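# Reorient a wooden block in the left hand's palm

## Task

The wooden block starts resting loose on the palm of the left hand, which faces up. Rotate it inside that hand alone until its orientation relative to the hand matches the two goal pictures. Only the left hand may touch the block (its wrist camera, camera post and the arm's final link count as the hand); the right arm and right hand must never contact the left hand. The attempt fails if the block contacts anything else or leaves the hand, or if anything falls or is knocked off the table. To finish: the block must rest motionless on the palm or fingers, clear of the wrist, camera and post, with the palm pointing straight up and no hand motor showing "moving" or "overload" or accumulating time toward a shutdown (motors dead from the first reading are exempt); then declare completion. The hand is then opened automatically, and the block must still be correctly oriented and lying on the open hand; anything held in place only by the robot does not count.

## Robot and tools

Robot: two arms, left_arm (base near y = +0.438 m) and right_arm (base near y = -0.420 m), each ending in the same sixteen-motor right hand (three fingers index, middle, ring, plus a thumb). Only the left hand is used here; the right arm should stay still and well away from it.

Frames. The result's state line gives each arm's hand point in a shared scene frame: origin on the table top between the arms, +z up, +x out over the table, left_arm on the +y side. Positions are metres, orientations quat_wxyz; printed positions can be a bit off, worse at long reach. The hand point sits in front of the palm where thumb and index/middle tips would pinch. Its own axes: +z along straightened fingers toward the tips, +x across the palm away from the thumb, +y outward from the palm face (palm surface at y = -0.062 m). So a palm facing straight up means the hand point's +y points along scene +z. A rigid mast sticks out on the palm side near the wrist (x +0.05 to +0.10, z -0.16 to -0.11, up to y = +0.06 m) and can collide with things.

Tools.
execute_actions takes "actions": a list holding one action, one wait, or nothing. An empty list just reports the state. An action is {"rows": [...], "steps": n} with n from 1 to 15 (default 15); each step lasts 1/30 s, each row covers one step, and the final row repeats if rows run out. A wait is {"steps": n} with n up to 300, counted from the previous result and including your thinking time. Optional "pictures": false drops the camera images. A refused call moves nothing.

Each row is a single flat list of 48 numbers, all in [-1, 1], always covering both arms: first 24 for left_arm/left_gripper, then the same 24 for right_arm/right_gripper. Within each 24: dx, dy, dz, rx, ry, rz, then index_mcp, index_abd, index_pip, index_dip, middle_mcp, middle_abd, middle_pip, middle_dip, ring_mcp, ring_abd, ring_pip, ring_dip, thumb_cmc, thumb_axl, thumb_mcp, thumb_ipl, current_limit, speed.

dx..rz are an offset, not a pose: a target displacement expressed in the hand point's own axes, measured from the pose reported in the latest result (or from where the arm stands when the action begins, for later calls in one reply or before any result shows it). Every row counts from that same base, not from the row before. Scale: 1.0 = 0.6 m for dx, dy, dz and 180 degrees for the rotation vector rx, ry, rz. All zeros means return to that base pose, not hold. Per step the command is clipped to 70 mm and 16 degrees from the measured pose; position wins over orientation when both can't be met. Arms often land a centimetre or more short, usually low, and the left elbow may sag a little each action unless you re-aim at the pose you want.

Hand numbers are absolute goal angles, linearly mapped between each hinge's stops (degrees at +1, at -1; straight value). For each finger: _mcp curls at the knuckle toward the palm as the value goes toward -1 (-18, +128; +0.75); _abd swings the finger sideways away from the thumb toward -1 (-60, +60; 0.00); _pip (-29, +108; +0.58); _dip (-21, +117; +0.70). thumb_cmc toward -1 moves the thumb from flat beside the palm to in front of it (-20, +120; +0.71); thumb_axl rolls it about its length (-27, +140; +0.68); thumb_mcp (-69, +109; +0.23) and thumb_ipl (-77, +108; +0.17) flex it; with axl straight they bend toward +z, with axl at -0.40 they bend the same way cmc swings. current_limit maps -1..+1 to 0..550 mA (minimum 11 mA) for all motors; low values may not lift a finger. speed sets goal travel at (speed+1)/2 of 5.9 rad/s. Start values are current_limit +0.4, speed -0.6; settings persist. A zero is a real goal: to leave the right hand untouched, resend its hand_goal, hand_current_limit and hand_speed.

zoom_image: {"camera": one of cam_low, cam_left_wrist, cam_right_wrist, "region": [x0, y0, x1, y1]} in pixels of that camera's last image, at most 504x504. cam_low is 896x504, wrist cameras 504x504.
show_instructions: no arguments; shows the goal reference images.
read_manual: optional "section" ("licences"); licence text only.
finished_scene: {"scene": n}; ends and grades the current scene, irreversible.

Results. hand_goal lists the written goals per motor; hand_measured the actual hinge positions on the same scale; hand_current_ma the current (positive pushes toward -1); hand_state per motor: moving, goal (settled within 0.02), blocked (settled elsewhere, still pushing) or overload (shut down). Fingers press only while their goal lies past the contact surface. A motor drawing 495 mA or more accumulates seconds; at 5 s it shuts off for 10 s. MOTOR HOT appears at 85 °C; at 100 °C the arm drops (OVER-TEMPERATURE FAULT). Any arm stop discards new hand numbers until it resumes.

Avoid: the block touching the right hand, table or anything outside the left hand; dropping or flinging it; tilting the palm so it slides off; hard pushes or collisions between arms; sustained high finger current. Move smoothly, keep the palm level at the end, let the block settle away from wrist and mast, and make sure every motor is at rest before finishing.

Each tool is called after ">>>" as name([rows], argument=value, ...), one row to a line, values as JSON.

Reference images:

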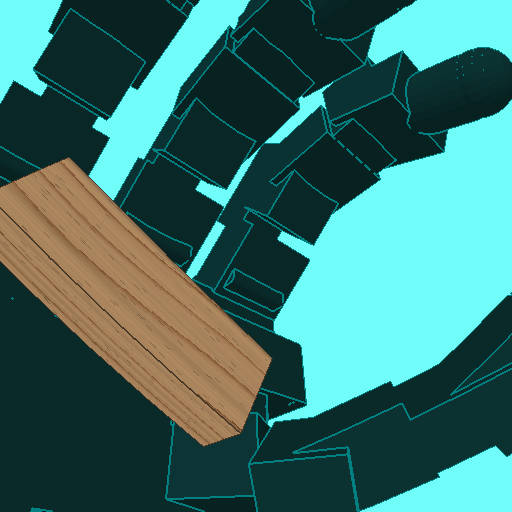

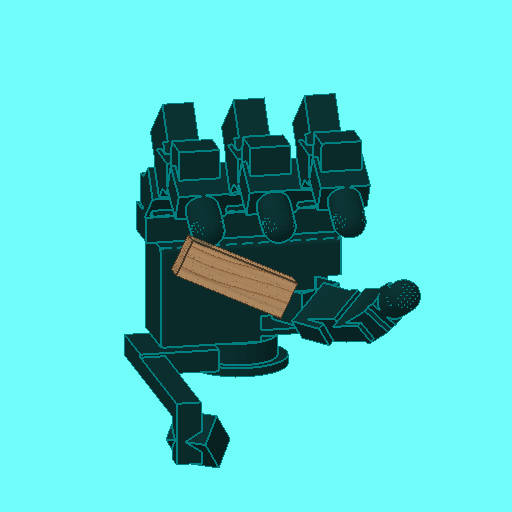

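## Session

I'll start by looking at the current state.

>>> execute_actions(actions=[])

Scene clock: 0.00 s of 4800.00 s.
left_arm: end_effector_position=(+0.3524, +0.1201, +0.3780) hand_goal=(+0.046, +0.000, -0.008, +0.280, +0.046, +0.000, -0.008, +0.280, +0.046, +0.000, -0.008, +0.280, -0.104, +0.266, +0.032, -0.018) hand_measured=(+0.062, +0.000, -0.006, +0.282, +0.064, +0.000, -0.006, +0.282, +0.062, +0.000, -0.006, +0.282, -0.092, +0.270, +0.034, -0.016) hand_current_ma=(+91, +0, +15, +14, +94, +0, +15, +12, +89, +0, +15, +12, +66, +27, +9, +10) hand_state=(goal, goal, goal, goal, goal, goal, goal, goal, goal, goal, goal, goal, goal, goal, goal, goal) hand_current_limit=0.40 hand_speed=-0.60 end_effector_quat_wxyz=(+0.627, +0.654, +0.314, +0.286) | right_arm: end_effector_position=(+0.3616, -0.7549, +0.5581) hand_goal=(+0.754, +0.000, +0.576, +0.696, +0.754, +0.000, +0.576, +0.696, +0.754, +0.000, +0.576, +0.696, +0.714, +0.678, +0.226, +0.168) hand_measured=(+0.754, +0.000, +0.576, +0.696, +0.754, +0.000, +0.576, +0.696, +0.754, +0.000, +0.576, +0.696, +0.714, +0.678, +0.226, +0.168) hand_current_ma=(+0, +0, +0, +0, +0, +0, +0, +0, +0, +0, +0, +0, +0, +0, +0, +0) hand_state=(goal, goal, goal, goal, goal, goal, goal, goal, goal, goal, goal, goal, goal, goal, goal, goal) hand_current_limit=0.40 hand_speed=-0.60 end_effector_quat_wxyz=(+0.627, +0.640, +0.320, +0.309)
Joint positions: left_arm=[-0.457  1.127  0.588  0.488  0.074 -0.016] | right_arm=[-0.705  1.064  1.022  0.018  0.009 -0.006]
Joint velocities: left_arm=[-0.024  0.005  0.017  0.002 -0.037  0.051] | right_arm=[ 0.005 -0.005  0.002 -0.007 -0.037  0.051]
Motor temperatures (°C, as the motors report them): left_arm=[27 29 27 27 28 25] | right_arm=[28 25 26 29 25 27]
Hand target (left_arm): +0.354, +0.119, +0.400; +0.640, +0.641, +0.306, +0.293
Hand target (right_arm): +0.359, -0.753, +0.580; +0.640, +0.627, +0.313, +0.315

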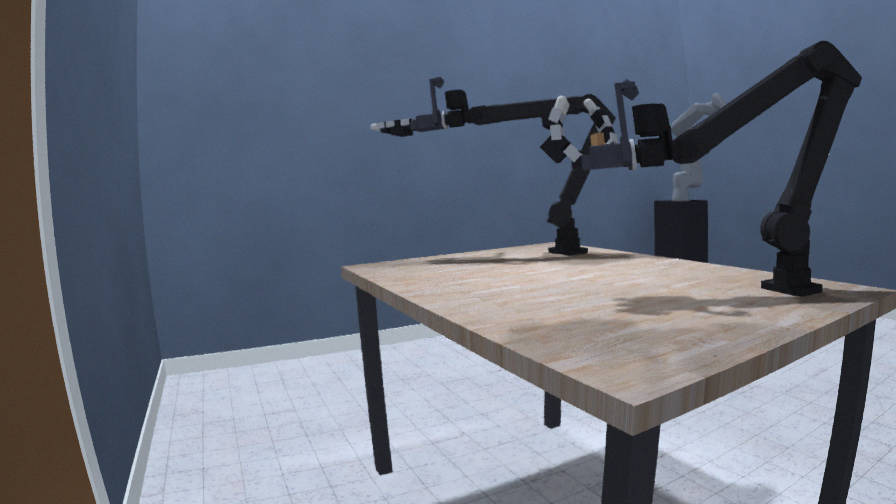

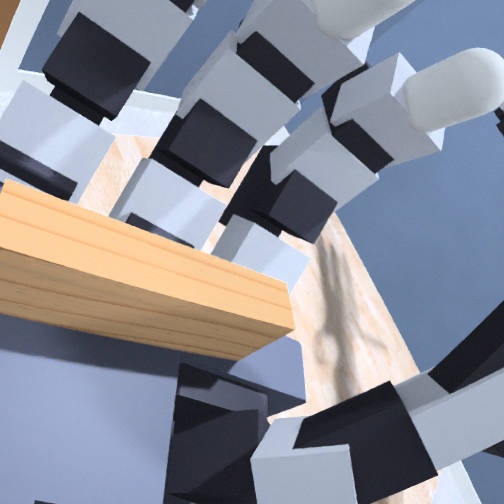

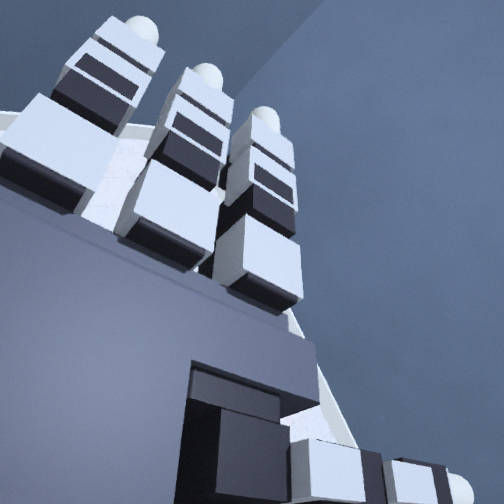

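>>> zoom_image(camera="cam_left_wrist", region=[0, 150, 340, 400])

>>> zoom_image(camera="cam_low", region=[520, 70, 700, 190])

Region (0, 150, 340, 400) of cam_left_wrist's 504x504 image, scaled by 1.482, with more detail than that image has; it fills the top 371 rows of this view, and the rest is white.

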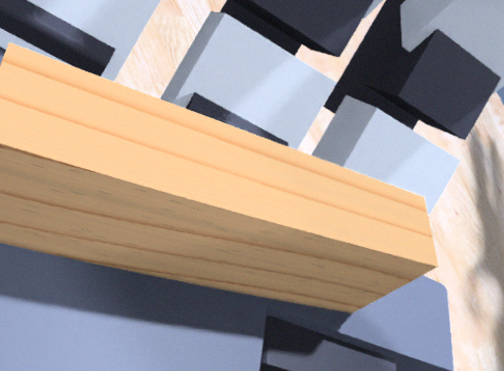

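Region (520, 70, 700, 190) of cam_low's 896x504 image, scaled by 2.800, with more detail than that image has.

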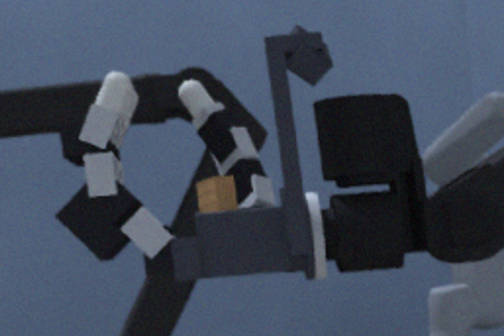

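>>> execute_actions([
  {"rows": [[0,0.037,0,0.08,0,0, 0.046,0,-0.008,0.28, 0.046,0,-0.008,0.28, 0.046,0,-0.008,0.28, -0.104,0.266,0.032,-0.018, 0.4,-0.6, 0,0.037,0,-0.0135,0,0, 0.754,0,0.576,0.696, 0.754,0,0.576,0.696, 0.754,0,0.576,0.696, 0.714,0.678,0.226,0.168, 0.4,-0.6]], "steps": 15},
])

Scene clock: 60.50 s of 4800.00 s.
left_arm: end_effector_position=(+0.3430, +0.1235, +0.3733) hand_goal=(+0.046, +0.000, -0.008, +0.280, +0.046, +0.000, -0.008, +0.280, +0.046, +0.000, -0.008, +0.280, -0.104, +0.266, +0.032, -0.018) hand_measured=(+0.058, +0.000, -0.006, +0.282, +0.058, +0.000, -0.006, +0.282, +0.056, +0.000, -0.006, +0.282, -0.094, +0.270, +0.032, -0.016) hand_current_ma=(+60, +0, +11, +13, +62, +0, +11, +12, +59, +0, +10, +12, +58, +22, -2, +7) hand_state=(goal, goal, goal, goal, goal, goal, goal, goal, goal, goal, goal, goal, goal, goal, goal, goal) hand_current_limit=0.40 hand_speed=-0.60 end_effector_quat_wxyz=(+0.530, +0.735, +0.352, +0.234) | right_arm: end_effector_position=(+0.3616, -0.7549, +0.5581) hand_goal=(+0.754, +0.000, +0.576, +0.696, +0.754, +0.000, +0.576, +0.696, +0.754, +0.000, +0.576, +0.696, +0.714, +0.678, +0.226, +0.168) hand_measured=(+0.762, +0.000, +0.576, +0.696, +0.764, +0.000, +0.576, +0.696, +0.764, +0.000, +0.576, +0.696, +0.724, +0.678, +0.226, +0.168) hand_current_ma=(+51, +0, +5, +0, +54, +0, +4, +0, +53, +0, +5, +0, +51, -4, -1, -2) hand_state=(goal, goal, goal, goal, goal, goal, goal, goal, goal, goal, goal, goal, goal, goal, goal, goal) hand_current_limit=0.40 hand_speed=-0.60 end_effector_quat_wxyz=(+0.627, +0.640, +0.320, +0.309)
Joint positions: left_arm=[-0.457  0.966  0.682 -0.053  0.084 -0.002] | right_arm=[-0.705  1.064  1.022  0.018  0.009 -0.006]
Joint velocities: left_arm=[-0.005  0.005  0.027 -0.042 -0.066 -0.037] | right_arm=[-0.015 -0.015 -0.007 -0.007  0.066 -0.095]
Motor temperatures (°C, as the motors report them): left_arm=[27 30 39 28 28 25] | right_arm=[28 26 41 29 25 27]
Hand target (left_arm): +0.352, +0.121, +0.400; +0.540, +0.728, +0.345, +0.244
Hand target (right_arm): +0.362, -0.754, +0.580; +0.640, +0.626, +0.313, +0.315
Off the commanded pose (left_arm): 0.029 m, 2 deg.
Off the commanded pose (right_arm): 0.022 m, 2 deg.
Steps of this call (steps 1 to 1800: nothing new was sent; steps 1801 to 1815: all 15 steps of this action). Readings (end_effector_position | what the end effector reports):
1801: left_arm (+0.3542, +0.1181, +0.3720) | right_arm (+0.3616, -0.7549, +0.5581) | left_arm hand_goal=(+0.046, +0.000, -0.008, +0.280, +0.046, +0.000, -0.008, +0.280, +0.046, +0.000, -0.008, +0.280, -0.104, +0.266, +0.032, -0.018) hand_measured=(+0.062, +0.000, -0.006, +0.282, +0.064, +0.000, -0.006, +0.282, +0.062, +0.000, -0.006, +0.282, -0.092, +0.270, +0.034, -0.016) hand_current_ma=(+91, +0, +15, +14, +94, +0, +15, +12, +89, +0, +15, +12, +66, +27, +9, +10) hand_state=(goal, goal, goal, goal, goal, goal, goal, goal, goal, goal, goal, goal, goal, goal, goal, goal) hand_current_limit=0.40 hand_speed=-0.60 | right_arm hand_goal=(+0.754, +0.000, +0.576, +0.696, +0.754, +0.000, +0.576, +0.696, +0.754, +0.000, +0.576, +0.696, +0.714, +0.678, +0.226, +0.168) hand_measured=(+0.762, +0.000, +0.576, +0.696, +0.764, +0.000, +0.576, +0.696, +0.764, +0.000, +0.576, +0.696, +0.724, +0.678, +0.226, +0.168) hand_current_ma=(+51, +0, +5, +0, +54, +0, +4, +0, +53, +0, +5, +0, +51, -4, -1, -2) hand_state=(goal, goal, goal, goal, goal, goal, goal, goal, goal, goal, goal, goal, goal, goal, goal, goal) hand_current_limit=0.40 hand_speed=-0.60
1802: left_arm (+0.3548, +0.1169, +0.3621) | right_arm (+0.3616, -0.7549, +0.5581) | left_arm hand_goal=(+0.046, +0.000, -0.008, +0.280, +0.046, +0.000, -0.008, +0.280, +0.046, +0.000, -0.008, +0.280, -0.104, +0.266, +0.032, -0.018) hand_measured=(+0.056, +0.000, -0.006, +0.282, +0.056, +0.000, -0.006, +0.282, +0.056, +0.000, -0.006, +0.282, -0.092, +0.270, +0.034, -0.016) hand_current_ma=(+51, +0, +11, +13, +52, +0, +11, +12, +53, +0, +10, +12, +51, +22, +3, +9) hand_state=(moving, goal, moving, goal, moving, goal, moving, goal, moving, goal, moving, goal, moving, moving, moving, goal) hand_current_limit=0.40 hand_speed=-0.60 | right_arm hand_goal=(+0.754, +0.000, +0.576, +0.696, +0.754, +0.000, +0.576, +0.696, +0.754, +0.000, +0.576, +0.696, +0.714, +0.678, +0.226, +0.168) hand_measured=(+0.762, +0.000, +0.576, +0.696, +0.764, +0.000, +0.576, +0.696, +0.764, +0.000, +0.576, +0.696, +0.724, +0.678, +0.226, +0.168) hand_current_ma=(+51, +0, +5, +0, +54, +0, +4, +0, +53, +0, +5, +0, +51, -4, -1, -2) hand_state=(goal, goal, goal, goal, goal, goal, goal, goal, goal, goal, goal, goal, goal, goal, goal, goal) hand_current_limit=0.40 hand_speed=-0.60
1804: left_arm (+0.3487, +0.1206, +0.3515) | right_arm (+0.3616, -0.7549, +0.5581) | left_arm hand_goal=(+0.046, +0.000, -0.008, +0.280, +0.046, +0.000, -0.008, +0.280, +0.046, +0.000, -0.008, +0.280, -0.104, +0.266, +0.032, -0.018) hand_measured=(+0.058, +0.000, -0.006, +0.282, +0.058, +0.000, -0.006, +0.282, +0.056, +0.000, -0.006, +0.282, -0.094, +0.270, +0.032, -0.016) hand_current_ma=(+61, +0, +11, +13, +64, +0, +11, +12, +60, +0, +10, +12, +58, +22, -4, +7) hand_state=(goal, goal, goal, goal, goal, goal, goal, goal, goal, goal, goal, goal, goal, goal, goal, goal) hand_current_limit=0.40 hand_speed=-0.60 | right_arm hand_goal=(+0.754, +0.000, +0.576, +0.696, +0.754, +0.000, +0.576, +0.696, +0.754, +0.000, +0.576, +0.696, +0.714, +0.678, +0.226, +0.168) hand_measured=(+0.762, +0.000, +0.576, +0.696, +0.764, +0.000, +0.576, +0.696, +0.764, +0.000, +0.576, +0.696, +0.724, +0.678, +0.226, +0.168) hand_current_ma=(+51, +0, +5, +0, +54, +0, +4, +0, +53, +0, +5, +0, +51, -4, -1, -2) hand_state=(goal, goal, goal, goal, goal, goal, goal, goal, goal, goal, goal, goal, goal, goal, goal, goal) hand_current_limit=0.40 hand_speed=-0.60
1808: left_arm (+0.3409, +0.1255, +0.3605) | right_arm (+0.3616, -0.7549, +0.5581) | left_arm hand_goal=(+0.046, +0.000, -0.008, +0.280, +0.046, +0.000, -0.008, +0.280, +0.046, +0.000, -0.008, +0.280, -0.104, +0.266, +0.032, -0.018) hand_measured=(+0.058, +0.000, -0.006, +0.282, +0.058, +0.000, -0.006, +0.282, +0.056, +0.000, -0.006, +0.282, -0.094, +0.270, +0.032, -0.016) hand_current_ma=(+60, +0, +11, +13, +62, +0, +11, +12, +59, +0, +10, +12, +58, +22, -2, +7) hand_state=(goal, goal, goal, goal, goal, goal, goal, goal, goal, goal, goal, goal, goal, goal, goal, goal) hand_current_limit=0.40 hand_speed=-0.60 | right_arm hand_goal=(+0.754, +0.000, +0.576, +0.696, +0.754, +0.000, +0.576, +0.696, +0.754, +0.000, +0.576, +0.696, +0.714, +0.678, +0.226, +0.168) hand_measured=(+0.762, +0.000, +0.576, +0.696, +0.764, +0.000, +0.576, +0.696, +0.764, +0.000, +0.576, +0.696, +0.724, +0.678, +0.226, +0.168) hand_current_ma=(+51, +0, +5, +0, +54, +0, +4, +0, +53, +0, +5, +0, +51, -4, -1, -2) hand_state=(goal, goal, goal, goal, goal, goal, goal, goal, goal, goal, goal, goal, goal, goal, goal, goal) hand_current_limit=0.40 hand_speed=-0.60
1815: the state above

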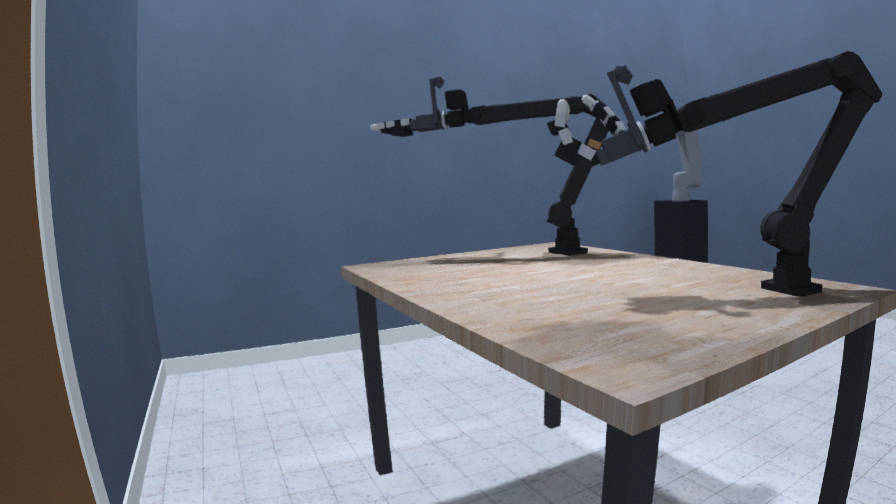

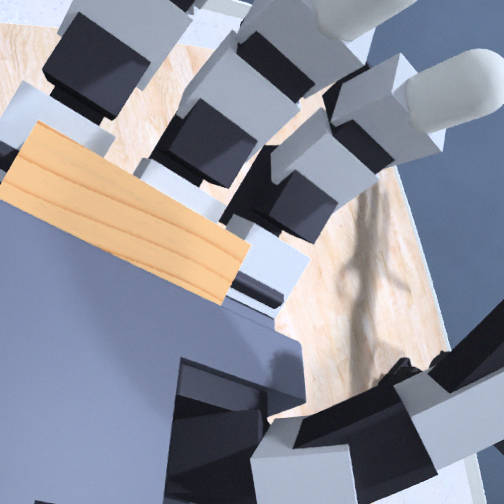

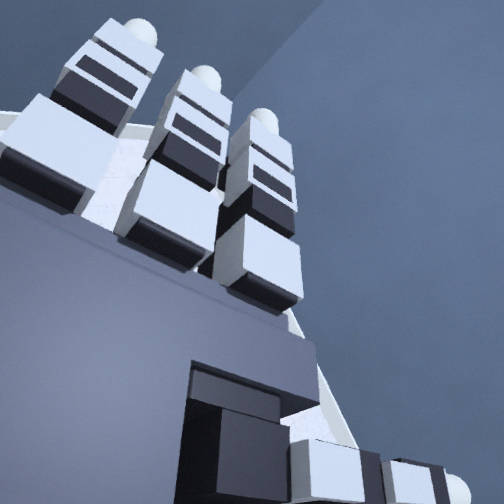

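>>> execute_actions([
  {"rows": [[0,0.047,0,-0.012,0,0, 0.41,0,-0.445,0.28, 0.41,0,-0.445,0.28, 0.41,0,-0.445,0.28, -0.104,0.266,0.032,-0.018, 0.4,-0.7, 0,0.037,0,-0.0135,0,0, 0.754,0,0.576,0.696, 0.754,0,0.576,0.696, 0.754,0,0.576,0.696, 0.714,0.678,0.226,0.168, 0.4,-0.6]], "steps": 15},
])

Scene clock: 70.53 s of 4800.00 s.
left_arm: end_effector_position=(+0.3440, +0.1227, +0.3697) hand_goal=(+0.410, +0.000, -0.444, +0.280, +0.410, +0.000, -0.444, +0.280, +0.410, +0.000, -0.444, +0.280, -0.104, +0.266, +0.032, -0.018) hand_measured=(+0.340, +0.000, -0.308, +0.282, +0.340, +0.000, -0.306, +0.282, +0.338, +0.000, -0.308, +0.282, -0.094, +0.270, +0.032, -0.016) hand_current_ma=(+11, +0, +55, +13, +11, +0, +56, +12, +11, +0, +54, +12, +58, +22, -2, +7) hand_state=(moving, goal, moving, goal, moving, goal, moving, goal, moving, goal, moving, goal, goal, goal, goal, goal) hand_current_limit=0.40 hand_speed=-0.70 end_effector_quat_wxyz=(+0.527, +0.738, +0.353, +0.232) | right_arm: end_effector_position=(+0.3616, -0.7549, +0.5581) hand_goal=(+0.754, +0.000, +0.576, +0.696, +0.754, +0.000, +0.576, +0.696, +0.754, +0.000, +0.576, +0.696, +0.714, +0.678, +0.226, +0.168) hand_measured=(+0.762, +0.000, +0.576, +0.696, +0.764, +0.000, +0.576, +0.696, +0.764, +0.000, +0.576, +0.696, +0.724, +0.678, +0.226, +0.168) hand_current_ma=(+51, +0, +5, +0, +54, +0, +4, +0, +53, +0, +5, +0, +51, -4, -1, -2) hand_state=(goal, goal, goal, goal, goal, goal, goal, goal, goal, goal, goal, goal, goal, goal, goal, goal) hand_current_limit=0.40 hand_speed=-0.60 end_effector_quat_wxyz=(+0.627, +0.640, +0.320, +0.309)
Joint positions: left_arm=[-0.457  0.971  0.682 -0.057  0.084 -0.001] | right_arm=[-0.705  1.064  1.022  0.018  0.009 -0.006]
Joint velocities: left_arm=[ 0.005 -0.034  0.017 -0.012 -0.022  0.095] | right_arm=[-0.015 -0.015 -0.012 -0.027 -0.081  0.037]
Motor temperatures (°C, as the motors report them): left_arm=[27 30 42 28 28 25] | right_arm=[28 26 42 29 25 27]
Hand target (left_arm): +0.349, +0.120, +0.400; +0.544, +0.725, +0.347, +0.240
Hand target (right_arm): +0.362, -0.754, +0.580; +0.640, +0.626, +0.313, +0.315
Off the commanded pose (left_arm): 0.031 m, 3 deg.
Off the commanded pose (right_arm): 0.022 m, 2 deg.
Steps of this call (steps 1 to 286: nothing new was sent; steps 287 to 301: all 15 steps of this action). Readings (end_effector_position | what the end effector reports):
287: left_arm (+0.3440, +0.1227, +0.3697) | right_arm (+0.3616, -0.7549, +0.5581) | left_arm hand_goal=(+0.410, +0.000, -0.444, +0.280, +0.410, +0.000, -0.444, +0.280, +0.410, +0.000, -0.444, +0.280, -0.104, +0.266, +0.032, -0.018) hand_measured=(+0.058, +0.000, -0.006, +0.282, +0.058, +0.000, -0.006, +0.282, +0.056, +0.000, -0.006, +0.282, -0.094, +0.270, +0.032, -0.016) hand_current_ma=(+60, +0, +11, +13, +62, +0, +11, +12, +59, +0, +10, +12, +58, +22, -2, +7) hand_state=(moving, goal, moving, goal, moving, goal, moving, goal, moving, goal, moving, goal, goal, goal, goal, goal) hand_current_limit=0.40 hand_speed=-0.70 | right_arm hand_goal=(+0.754, +0.000, +0.576, +0.696, +0.754, +0.000, +0.576, +0.696, +0.754, +0.000, +0.576, +0.696, +0.714, +0.678, +0.226, +0.168) hand_measured=(+0.762, +0.000, +0.576, +0.696, +0.764, +0.000, +0.576, +0.696, +0.764, +0.000, +0.576, +0.696, +0.724, +0.678, +0.226, +0.168) hand_current_ma=(+51, +0, +5, +0, +54, +0, +4, +0, +53, +0, +5, +0, +51, -4, -1, -2) hand_state=(goal, goal, goal, goal, goal, goal, goal, goal, goal, goal, goal, goal, goal, goal, goal, goal) hand_current_limit=0.40 hand_speed=-0.60
288: left_arm (+0.3440, +0.1227, +0.3697) | right_arm (+0.3616, -0.7549, +0.5581) | left_arm hand_goal=(+0.410, +0.000, -0.444, +0.280, +0.410, +0.000, -0.444, +0.280, +0.410, +0.000, -0.444, +0.280, -0.104, +0.266, +0.032, -0.018) hand_measured=(+0.058, +0.000, -0.006, +0.282, +0.058, +0.000, -0.006, +0.282, +0.056, +0.000, -0.006, +0.282, -0.094, +0.270, +0.032, -0.016) hand_current_ma=(+9, +0, +62, +13, +11, +0, +58, +12, +7, +0, +63, +12, +58, +22, -2, +7) hand_state=(moving, goal, moving, goal, moving, goal, moving, goal, moving, goal, moving, goal, goal, goal, goal, goal) hand_current_limit=0.40 hand_speed=-0.70 | right_arm hand_goal=(+0.754, +0.000, +0.576, +0.696, +0.754, +0.000, +0.576, +0.696, +0.754, +0.000, +0.576, +0.696, +0.714, +0.678, +0.226, +0.168) hand_measured=(+0.762, +0.000, +0.576, +0.696, +0.764, +0.000, +0.576, +0.696, +0.764, +0.000, +0.576, +0.696, +0.724, +0.678, +0.226, +0.168) hand_current_ma=(+51, +0, +5, +0, +54, +0, +4, +0, +53, +0, +5, +0, +51, -4, -1, -2) hand_state=(goal, goal, goal, goal, goal, goal, goal, goal, goal, goal, goal, goal, goal, goal, goal, goal) hand_current_limit=0.40 hand_speed=-0.60
290: left_arm (+0.3440, +0.1227, +0.3697) | right_arm (+0.3616, -0.7549, +0.5581) | left_arm hand_goal=(+0.410, +0.000, -0.444, +0.280, +0.410, +0.000, -0.444, +0.280, +0.410, +0.000, -0.444, +0.280, -0.104, +0.266, +0.032, -0.018) hand_measured=(+0.086, +0.000, -0.040, +0.282, +0.086, +0.000, -0.038, +0.282, +0.086, +0.000, -0.040, +0.282, -0.094, +0.270, +0.032, -0.016) hand_current_ma=(+1, +0, +56, +13, +1, +0, +57, +12, +2, +0, +56, +12, +58, +22, -2, +7) hand_state=(moving, goal, moving, goal, moving, goal, moving, goal, moving, goal, moving, goal, goal, goal, goal, goal) hand_current_limit=0.40 hand_speed=-0.70 | right_arm hand_goal=(+0.754, +0.000, +0.576, +0.696, +0.754, +0.000, +0.576, +0.696, +0.754, +0.000, +0.576, +0.696, +0.714, +0.678, +0.226, +0.168) hand_measured=(+0.762, +0.000, +0.576, +0.696, +0.764, +0.000, +0.576, +0.696, +0.764, +0.000, +0.576, +0.696, +0.724, +0.678, +0.226, +0.168) hand_current_ma=(+51, +0, +5, +0, +54, +0, +4, +0, +53, +0, +5, +0, +51, -4, -1, -2) hand_state=(goal, goal, goal, goal, goal, goal, goal, goal, goal, goal, goal, goal, goal, goal, goal, goal) hand_current_limit=0.40 hand_speed=-0.60
294: left_arm (+0.3440, +0.1227, +0.3697) | right_arm (+0.3616, -0.7549, +0.5581) | left_arm hand_goal=(+0.410, +0.000, -0.444, +0.280, +0.410, +0.000, -0.444, +0.280, +0.410, +0.000, -0.444, +0.280, -0.104, +0.266, +0.032, -0.018) hand_measured=(+0.176, +0.000, -0.136, +0.282, +0.176, +0.000, -0.134, +0.282, +0.176, +0.000, -0.136, +0.282, -0.094, +0.270, +0.032, -0.016) hand_current_ma=(+8, +0, +54, +13, +8, +0, +55, +12, +8, +0, +54, +12, +58, +22, -2, +7) hand_state=(moving, goal, moving, goal, moving, goal, moving, goal, moving, goal, moving, goal, goal, goal, goal, goal) hand_current_limit=0.40 hand_speed=-0.70 | right_arm hand_goal=(+0.754, +0.000, +0.576, +0.696, +0.754, +0.000, +0.576, +0.696, +0.754, +0.000, +0.576, +0.696, +0.714, +0.678, +0.226, +0.168) hand_measured=(+0.762, +0.000, +0.576, +0.696, +0.764, +0.000, +0.576, +0.696, +0.764, +0.000, +0.576, +0.696, +0.724, +0.678, +0.226, +0.168) hand_current_ma=(+51, +0, +5, +0, +54, +0, +4, +0, +53, +0, +5, +0, +51, -4, -1, -2) hand_state=(goal, goal, goal, goal, goal, goal, goal, goal, goal, goal, goal, goal, goal, goal, goal, goal) hand_current_limit=0.40 hand_speed=-0.60
301: the state above

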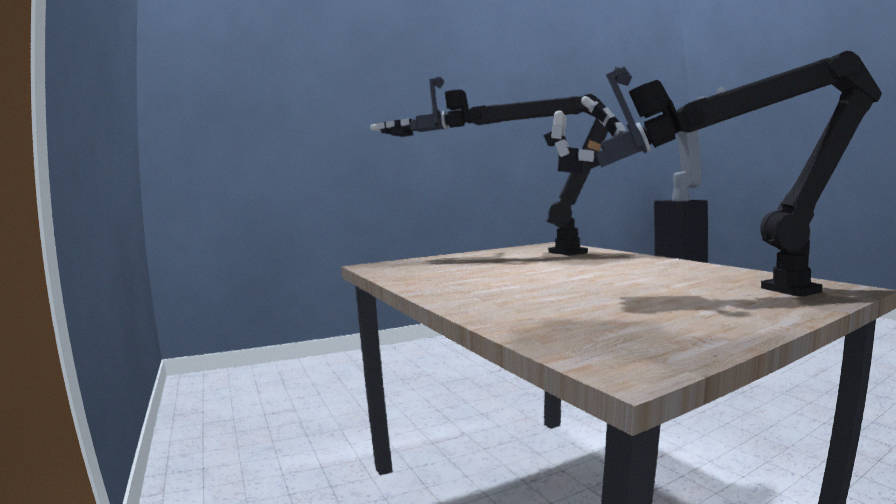

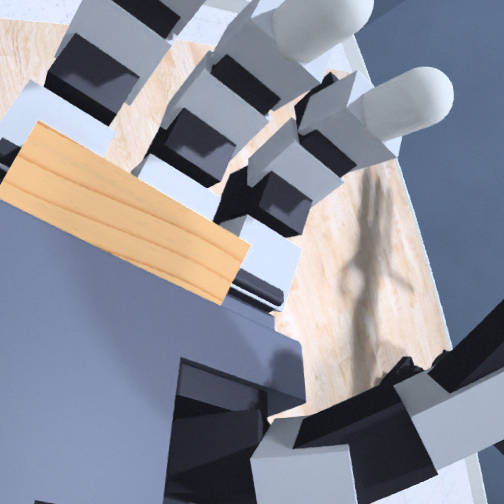

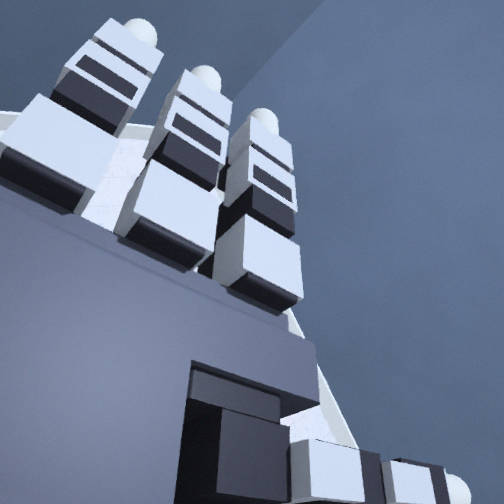

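>>> zoom_image(camera="cam_low", region=[530, 80, 680, 180])

Region (530, 80, 680, 180) of cam_low's 896x504 image, scaled by 3.360, with more detail than that image has.

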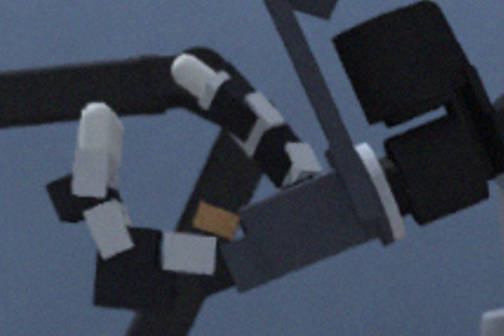

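>>> execute_actions([
  {"rows": [[0,0.05,0,-0.03,0,0, 0.41,0,-0.445,0.28, 0.41,0,-0.445,0.28, 0.41,0,-0.445,0.28, -0.104,0.266,0.032,-0.018, 0.4,-0.7, 0,0.037,0,-0.0135,0,0, 0.754,0,0.576,0.696, 0.754,0,0.576,0.696, 0.754,0,0.576,0.696, 0.714,0.678,0.226,0.168, 0.4,-0.6],[0,0.05,0,-0.03,0,0, 0.41,0,-0.445,0.28, 0.41,0,-0.445,0.28, 0.41,0,-0.445,0.28, -0.104,0.266,0.032,-0.018, 0.4,-0.7, 0,0.037,0,-0.0135,0,0, 0.754,0,0.576,0.696, 0.754,0,0.576,0.696, 0.754,0,0.576,0.696, 0.714,0.678,0.226,0.168, 0.4,-0.6],[0,0.05,0,-0.03,0,0, 0.41,0,-0.445,0.28, 0.41,0,-0.445,0.28, 0.41,0,-0.445,0.28, -0.104,0.266,0.032,-0.018, 0.4,-0.7, 0,0.037,0,-0.0135,0,0, 0.754,0,0.576,0.696, 0.754,0,0.576,0.696, 0.754,0,0.576,0.696, 0.714,0.678,0.226,0.168, 0.4,-0.6],[0,0.05,0,-0.05,0,0, 0.41,0,-0.445,0.28, 0.41,0,-0.445,0.28, 0.41,0,-0.445,0.28, -0.104,0.266,0.032,-0.018, 0.4,-0.7, 0,0.037,0,-0.0135,0,0, 0.754,0,0.576,0.696, 0.754,0,0.576,0.696, 0.754,0,0.576,0.696, 0.714,0.678,0.226,0.168, 0.4,-0.6],[0,0.05,0,-0.05,0,0, 0.41,0,-0.445,0.28, 0.41,0,-0.445,0.28, 0.41,0,-0.445,0.28, -0.104,0.266,0.032,-0.018, 0.4,-0.7, 0,0.037,0,-0.0135,0,0, 0.754,0,0.576,0.696, 0.754,0,0.576,0.696, 0.754,0,0.576,0.696, 0.714,0.678,0.226,0.168, 0.4,-0.6],[0,0.05,0,-0.05,0,0, 0.41,0,-0.445,0.28, 0.41,0,-0.445,0.28, 0.41,0,-0.445,0.28, -0.104,0.266,0.032,-0.018, 0.4,-0.7, 0,0.037,0,-0.0135,0,0, 0.754,0,0.576,0.696, 0.754,0,0.576,0.696, 0.754,0,0.576,0.696, 0.714,0.678,0.226,0.168, 0.4,-0.6],[0,0.05,0,-0.07,0,0, 0.41,0,-0.445,0.28, 0.41,0,-0.445,0.28, 0.41,0,-0.445,0.28, -0.104,0.266,0.032,-0.018, 0.4,-0.7, 0,0.037,0,-0.0135,0,0, 0.754,0,0.576,0.696, 0.754,0,0.576,0.696, 0.754,0,0.576,0.696, 0.714,0.678,0.226,0.168, 0.4,-0.6],[0,0.05,0,-0.07,0,0, 0.41,0,-0.445,0.28, 0.41,0,-0.445,0.28, 0.41,0,-0.445,0.28, -0.104,0.266,0.032,-0.018, 0.4,-0.7, 0,0.037,0,-0.0135,0,0, 0.754,0,0.576,0.696, 0.754,0,0.576,0.696, 0.754,0,0.576,0.696, 0.714,0.678,0.226,0.168, 0.4,-0.6],[0,0.05,0,-0.07,0,0, 0.41,0,-0.445,0.28, 0.41,0,-0.445,0.28, 0.41,0,-0.445,0.28, -0.104,0.266,0.032,-0.018, 0.4,-0.7, 0,0.037,0,-0.0135,0,0, 0.754,0,0.576,0.696, 0.754,0,0.576,0.696, 0.754,0,0.576,0.696, 0.714,0.678,0.226,0.168, 0.4,-0.6],[0,0.05,0,-0.09,0,0, 0.41,0,-0.445,0.28, 0.41,0,-0.445,0.28, 0.41,0,-0.445,0.28, -0.104,0.266,0.032,-0.018, 0.4,-0.7, 0,0.037,0,-0.0135,0,0, 0.754,0,0.576,0.696, 0.754,0,0.576,0.696, 0.754,0,0.576,0.696, 0.714,0.678,0.226,0.168, 0.4,-0.6]], "steps": 15},
])

Scene clock: 95.57 s of 4800.00 s.
left_arm: end_effector_position=(+0.3545, +0.1191, +0.3897) hand_goal=(+0.410, +0.000, -0.444, +0.280, +0.410, +0.000, -0.444, +0.280, +0.410, +0.000, -0.444, +0.280, -0.104, +0.266, +0.032, -0.018) hand_measured=(+0.420, +0.000, -0.442, +0.282, +0.420, +0.000, -0.442, +0.282, +0.420, +0.000, -0.442, +0.282, -0.094, +0.270, +0.032, -0.018) hand_current_ma=(+56, +0, +15, +13, +58, +0, +15, +12, +56, +0, +15, +12, +57, +22, -4, +7) hand_state=(goal, goal, goal, goal, goal, goal, goal, goal, goal, goal, goal, goal, goal, goal, goal, goal) hand_current_limit=0.40 hand_speed=-0.70 end_effector_quat_wxyz=(+0.612, +0.667, +0.322, +0.279) | right_arm: end_effector_position=(+0.3616, -0.7549, +0.5581) hand_goal=(+0.754, +0.000, +0.576, +0.696, +0.754, +0.000, +0.576, +0.696, +0.754, +0.000, +0.576, +0.696, +0.714, +0.678, +0.226, +0.168) hand_measured=(+0.762, +0.000, +0.576, +0.696, +0.764, +0.000, +0.576, +0.696, +0.764, +0.000, +0.576, +0.696, +0.724, +0.678, +0.226, +0.168) hand_current_ma=(+51, +0, +5, +0, +54, +0, +4, +0, +53, +0, +5, +0, +51, -4, -1, -2) hand_state=(goal, goal, goal, goal, goal, goal, goal, goal, goal, goal, goal, goal, goal, goal, goal, goal) hand_current_limit=0.40 hand_speed=-0.60 end_effector_quat_wxyz=(+0.627, +0.640, +0.320, +0.309)
Joint positions: left_arm=[-0.457  1.084  0.628  0.36   0.072 -0.014] | right_arm=[-0.705  1.064  1.022  0.018  0.009 -0.006]
Joint velocities: left_arm=[-0.034  0.151 -0.046  0.178  0.007 -0.022] | right_arm=[-0.005 -0.015 -0.012 -0.002  0.037 -0.051]
Motor temperatures (°C, as the motors report them): left_arm=[27 30 45 28 28 25] | right_arm=[28 26 43 29 25 27]
Hand target (left_arm): +0.352, +0.117, +0.398; +0.625, +0.656, +0.318, +0.280
Hand target (right_arm): +0.362, -0.754, +0.580; +0.640, +0.626, +0.313, +0.315
Off the commanded pose (left_arm): 0.009 m, 2 deg.
Off the commanded pose (right_arm): 0.022 m, 2 deg.
Steps of this call (steps 1 to 736: nothing new was sent; steps 737 to 751: all 15 steps of this action). Readings (end_effector_position | what the end effector reports):
737: left_arm (+0.3443, +0.1225, +0.3718) | right_arm (+0.3616, -0.7549, +0.5581) | left_arm hand_goal=(+0.410, +0.000, -0.444, +0.280, +0.410, +0.000, -0.444, +0.280, +0.410, +0.000, -0.444, +0.280, -0.104, +0.266, +0.032, -0.018) hand_measured=(+0.418, +0.000, -0.440, +0.282, +0.418, +0.000, -0.440, +0.282, +0.418, +0.000, -0.440, +0.282, -0.094, +0.270, +0.032, -0.016) hand_current_ma=(+41, +0, +23, +13, +43, +0, +23, +12, +41, +0, +23, +12, +58, +22, -2, +7) hand_state=(goal, goal, goal, goal, goal, goal, goal, goal, goal, goal, goal, goal, goal, goal, goal, goal) hand_current_limit=0.40 hand_speed=-0.70 | right_arm hand_goal=(+0.754, +0.000, +0.576, +0.696, +0.754, +0.000, +0.576, +0.696, +0.754, +0.000, +0.576, +0.696, +0.714, +0.678, +0.226, +0.168) hand_measured=(+0.762, +0.000, +0.576, +0.696, +0.764, +0.000, +0.576, +0.696, +0.764, +0.000, +0.576, +0.696, +0.724, +0.678, +0.226, +0.168) hand_current_ma=(+51, +0, +5, +0, +54, +0, +4, +0, +53, +0, +5, +0, +51, -4, -1, -2) hand_state=(goal, goal, goal, goal, goal, goal, goal, goal, goal, goal, goal, goal, goal, goal, goal, goal) hand_current_limit=0.40 hand_speed=-0.60
738: left_arm (+0.3452, +0.1219, +0.3742) | right_arm (+0.3616, -0.7549, +0.5581) | left_arm hand_goal=(+0.410, +0.000, -0.444, +0.280, +0.410, +0.000, -0.444, +0.280, +0.410, +0.000, -0.444, +0.280, -0.104, +0.266, +0.032, -0.018) hand_measured=(+0.418, +0.000, -0.440, +0.282, +0.418, +0.000, -0.440, +0.282, +0.418, +0.000, -0.440, +0.282, -0.094, +0.270, +0.032, -0.016) hand_current_ma=(+51, +0, +21, +13, +53, +0, +21, +12, +51, +0, +21, +12, +58, +22, -2, +7) hand_state=(moving, goal, goal, goal, moving, goal, goal, goal, moving, goal, goal, goal, goal, goal, goal, goal) hand_current_limit=0.40 hand_speed=-0.70 | right_arm hand_goal=(+0.754, +0.000, +0.576, +0.696, +0.754, +0.000, +0.576, +0.696, +0.754, +0.000, +0.576, +0.696, +0.714, +0.678, +0.226, +0.168) hand_measured=(+0.762, +0.000, +0.576, +0.696, +0.764, +0.000, +0.576, +0.696, +0.764, +0.000, +0.576, +0.696, +0.724, +0.678, +0.226, +0.168) hand_current_ma=(+51, +0, +5, +0, +54, +0, +4, +0, +53, +0, +5, +0, +51, -4, -1, -2) hand_state=(goal, goal, goal, goal, goal, goal, goal, goal, goal, goal, goal, goal, goal, goal, goal, goal) hand_current_limit=0.40 hand_speed=-0.60
740: left_arm (+0.3466, +0.1210, +0.3807) | right_arm (+0.3616, -0.7549, +0.5581) | left_arm hand_goal=(+0.410, +0.000, -0.444, +0.280, +0.410, +0.000, -0.444, +0.280, +0.410, +0.000, -0.444, +0.280, -0.104, +0.266, +0.032, -0.018) hand_measured=(+0.418, +0.000, -0.440, +0.282, +0.420, +0.000, -0.440, +0.282, +0.418, +0.000, -0.440, +0.282, -0.094, +0.270, +0.032, -0.016) hand_current_ma=(+48, +0, +22, +13, +49, +0, +22, +12, +47, +0, +22, +12, +55, +22, -2, +7) hand_state=(goal, goal, goal, goal, goal, goal, goal, goal, goal, goal, goal, goal, goal, goal, goal, goal) hand_current_limit=0.40 hand_speed=-0.70 | right_arm hand_goal=(+0.754, +0.000, +0.576, +0.696, +0.754, +0.000, +0.576, +0.696, +0.754, +0.000, +0.576, +0.696, +0.714, +0.678, +0.226, +0.168) hand_measured=(+0.762, +0.000, +0.576, +0.696, +0.764, +0.000, +0.576, +0.696, +0.764, +0.000, +0.576, +0.696, +0.724, +0.678, +0.226, +0.168) hand_current_ma=(+51, +0, +5, +0, +54, +0, +4, +0, +53, +0, +5, +0, +51, -4, -1, -2) hand_state=(goal, goal, goal, goal, goal, goal, goal, goal, goal, goal, goal, goal, goal, goal, goal, goal) hand_current_limit=0.40 hand_speed=-0.60
744: left_arm (+0.3499, +0.1201, +0.3941) | right_arm (+0.3616, -0.7549, +0.5581) | left_arm hand_goal=(+0.410, +0.000, -0.444, +0.280, +0.410, +0.000, -0.444, +0.280, +0.410, +0.000, -0.444, +0.280, -0.104, +0.266, +0.032, -0.018) hand_measured=(+0.420, +0.000, -0.440, +0.282, +0.420, +0.000, -0.440, +0.282, +0.420, +0.000, -0.440, +0.282, -0.094, +0.270, +0.032, -0.018) hand_current_ma=(+54, +0, +20, +13, +56, +0, +20, +12, +53, +0, +19, +12, +57, +22, -3, +7) hand_state=(goal, goal, goal, goal, goal, goal, goal, goal, goal, goal, goal, goal, goal, goal, goal, goal) hand_current_limit=0.40 hand_speed=-0.70 | right_arm hand_goal=(+0.754, +0.000, +0.576, +0.696, +0.754, +0.000, +0.576, +0.696, +0.754, +0.000, +0.576, +0.696, +0.714, +0.678, +0.226, +0.168) hand_measured=(+0.762, +0.000, +0.576, +0.696, +0.764, +0.000, +0.576, +0.696, +0.764, +0.000, +0.576, +0.696, +0.724, +0.678, +0.226, +0.168) hand_current_ma=(+51, +0, +5, +0, +54, +0, +4, +0, +53, +0, +5, +0, +51, -4, -1, -2) hand_state=(goal, goal, goal, goal, goal, goal, goal, goal, goal, goal, goal, goal, goal, goal, goal, goal) hand_current_limit=0.40 hand_speed=-0.60
751: the state above

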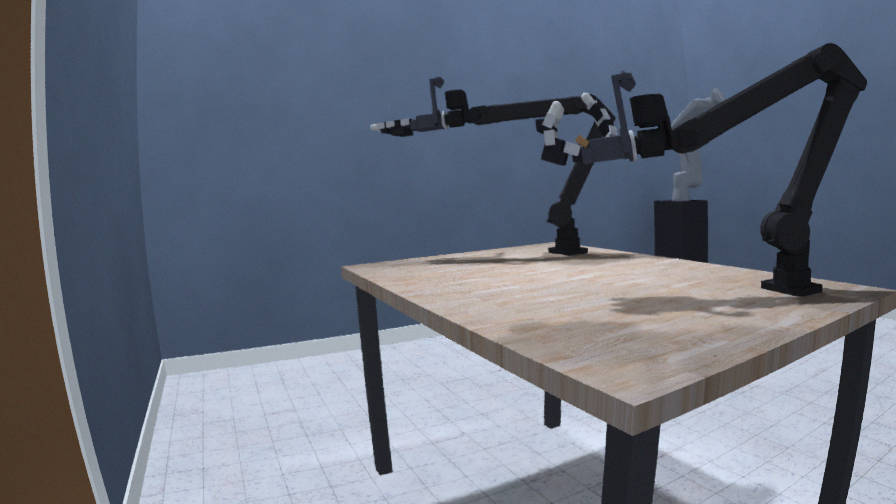

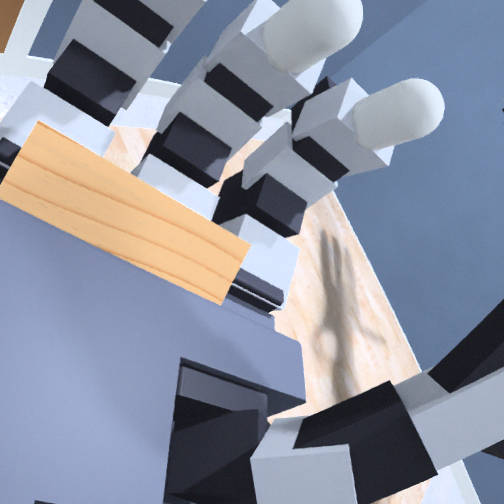

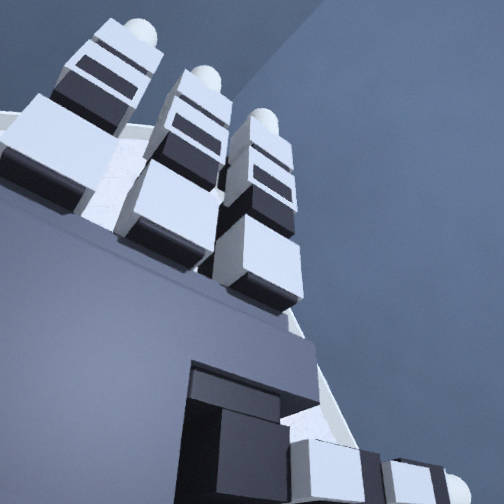

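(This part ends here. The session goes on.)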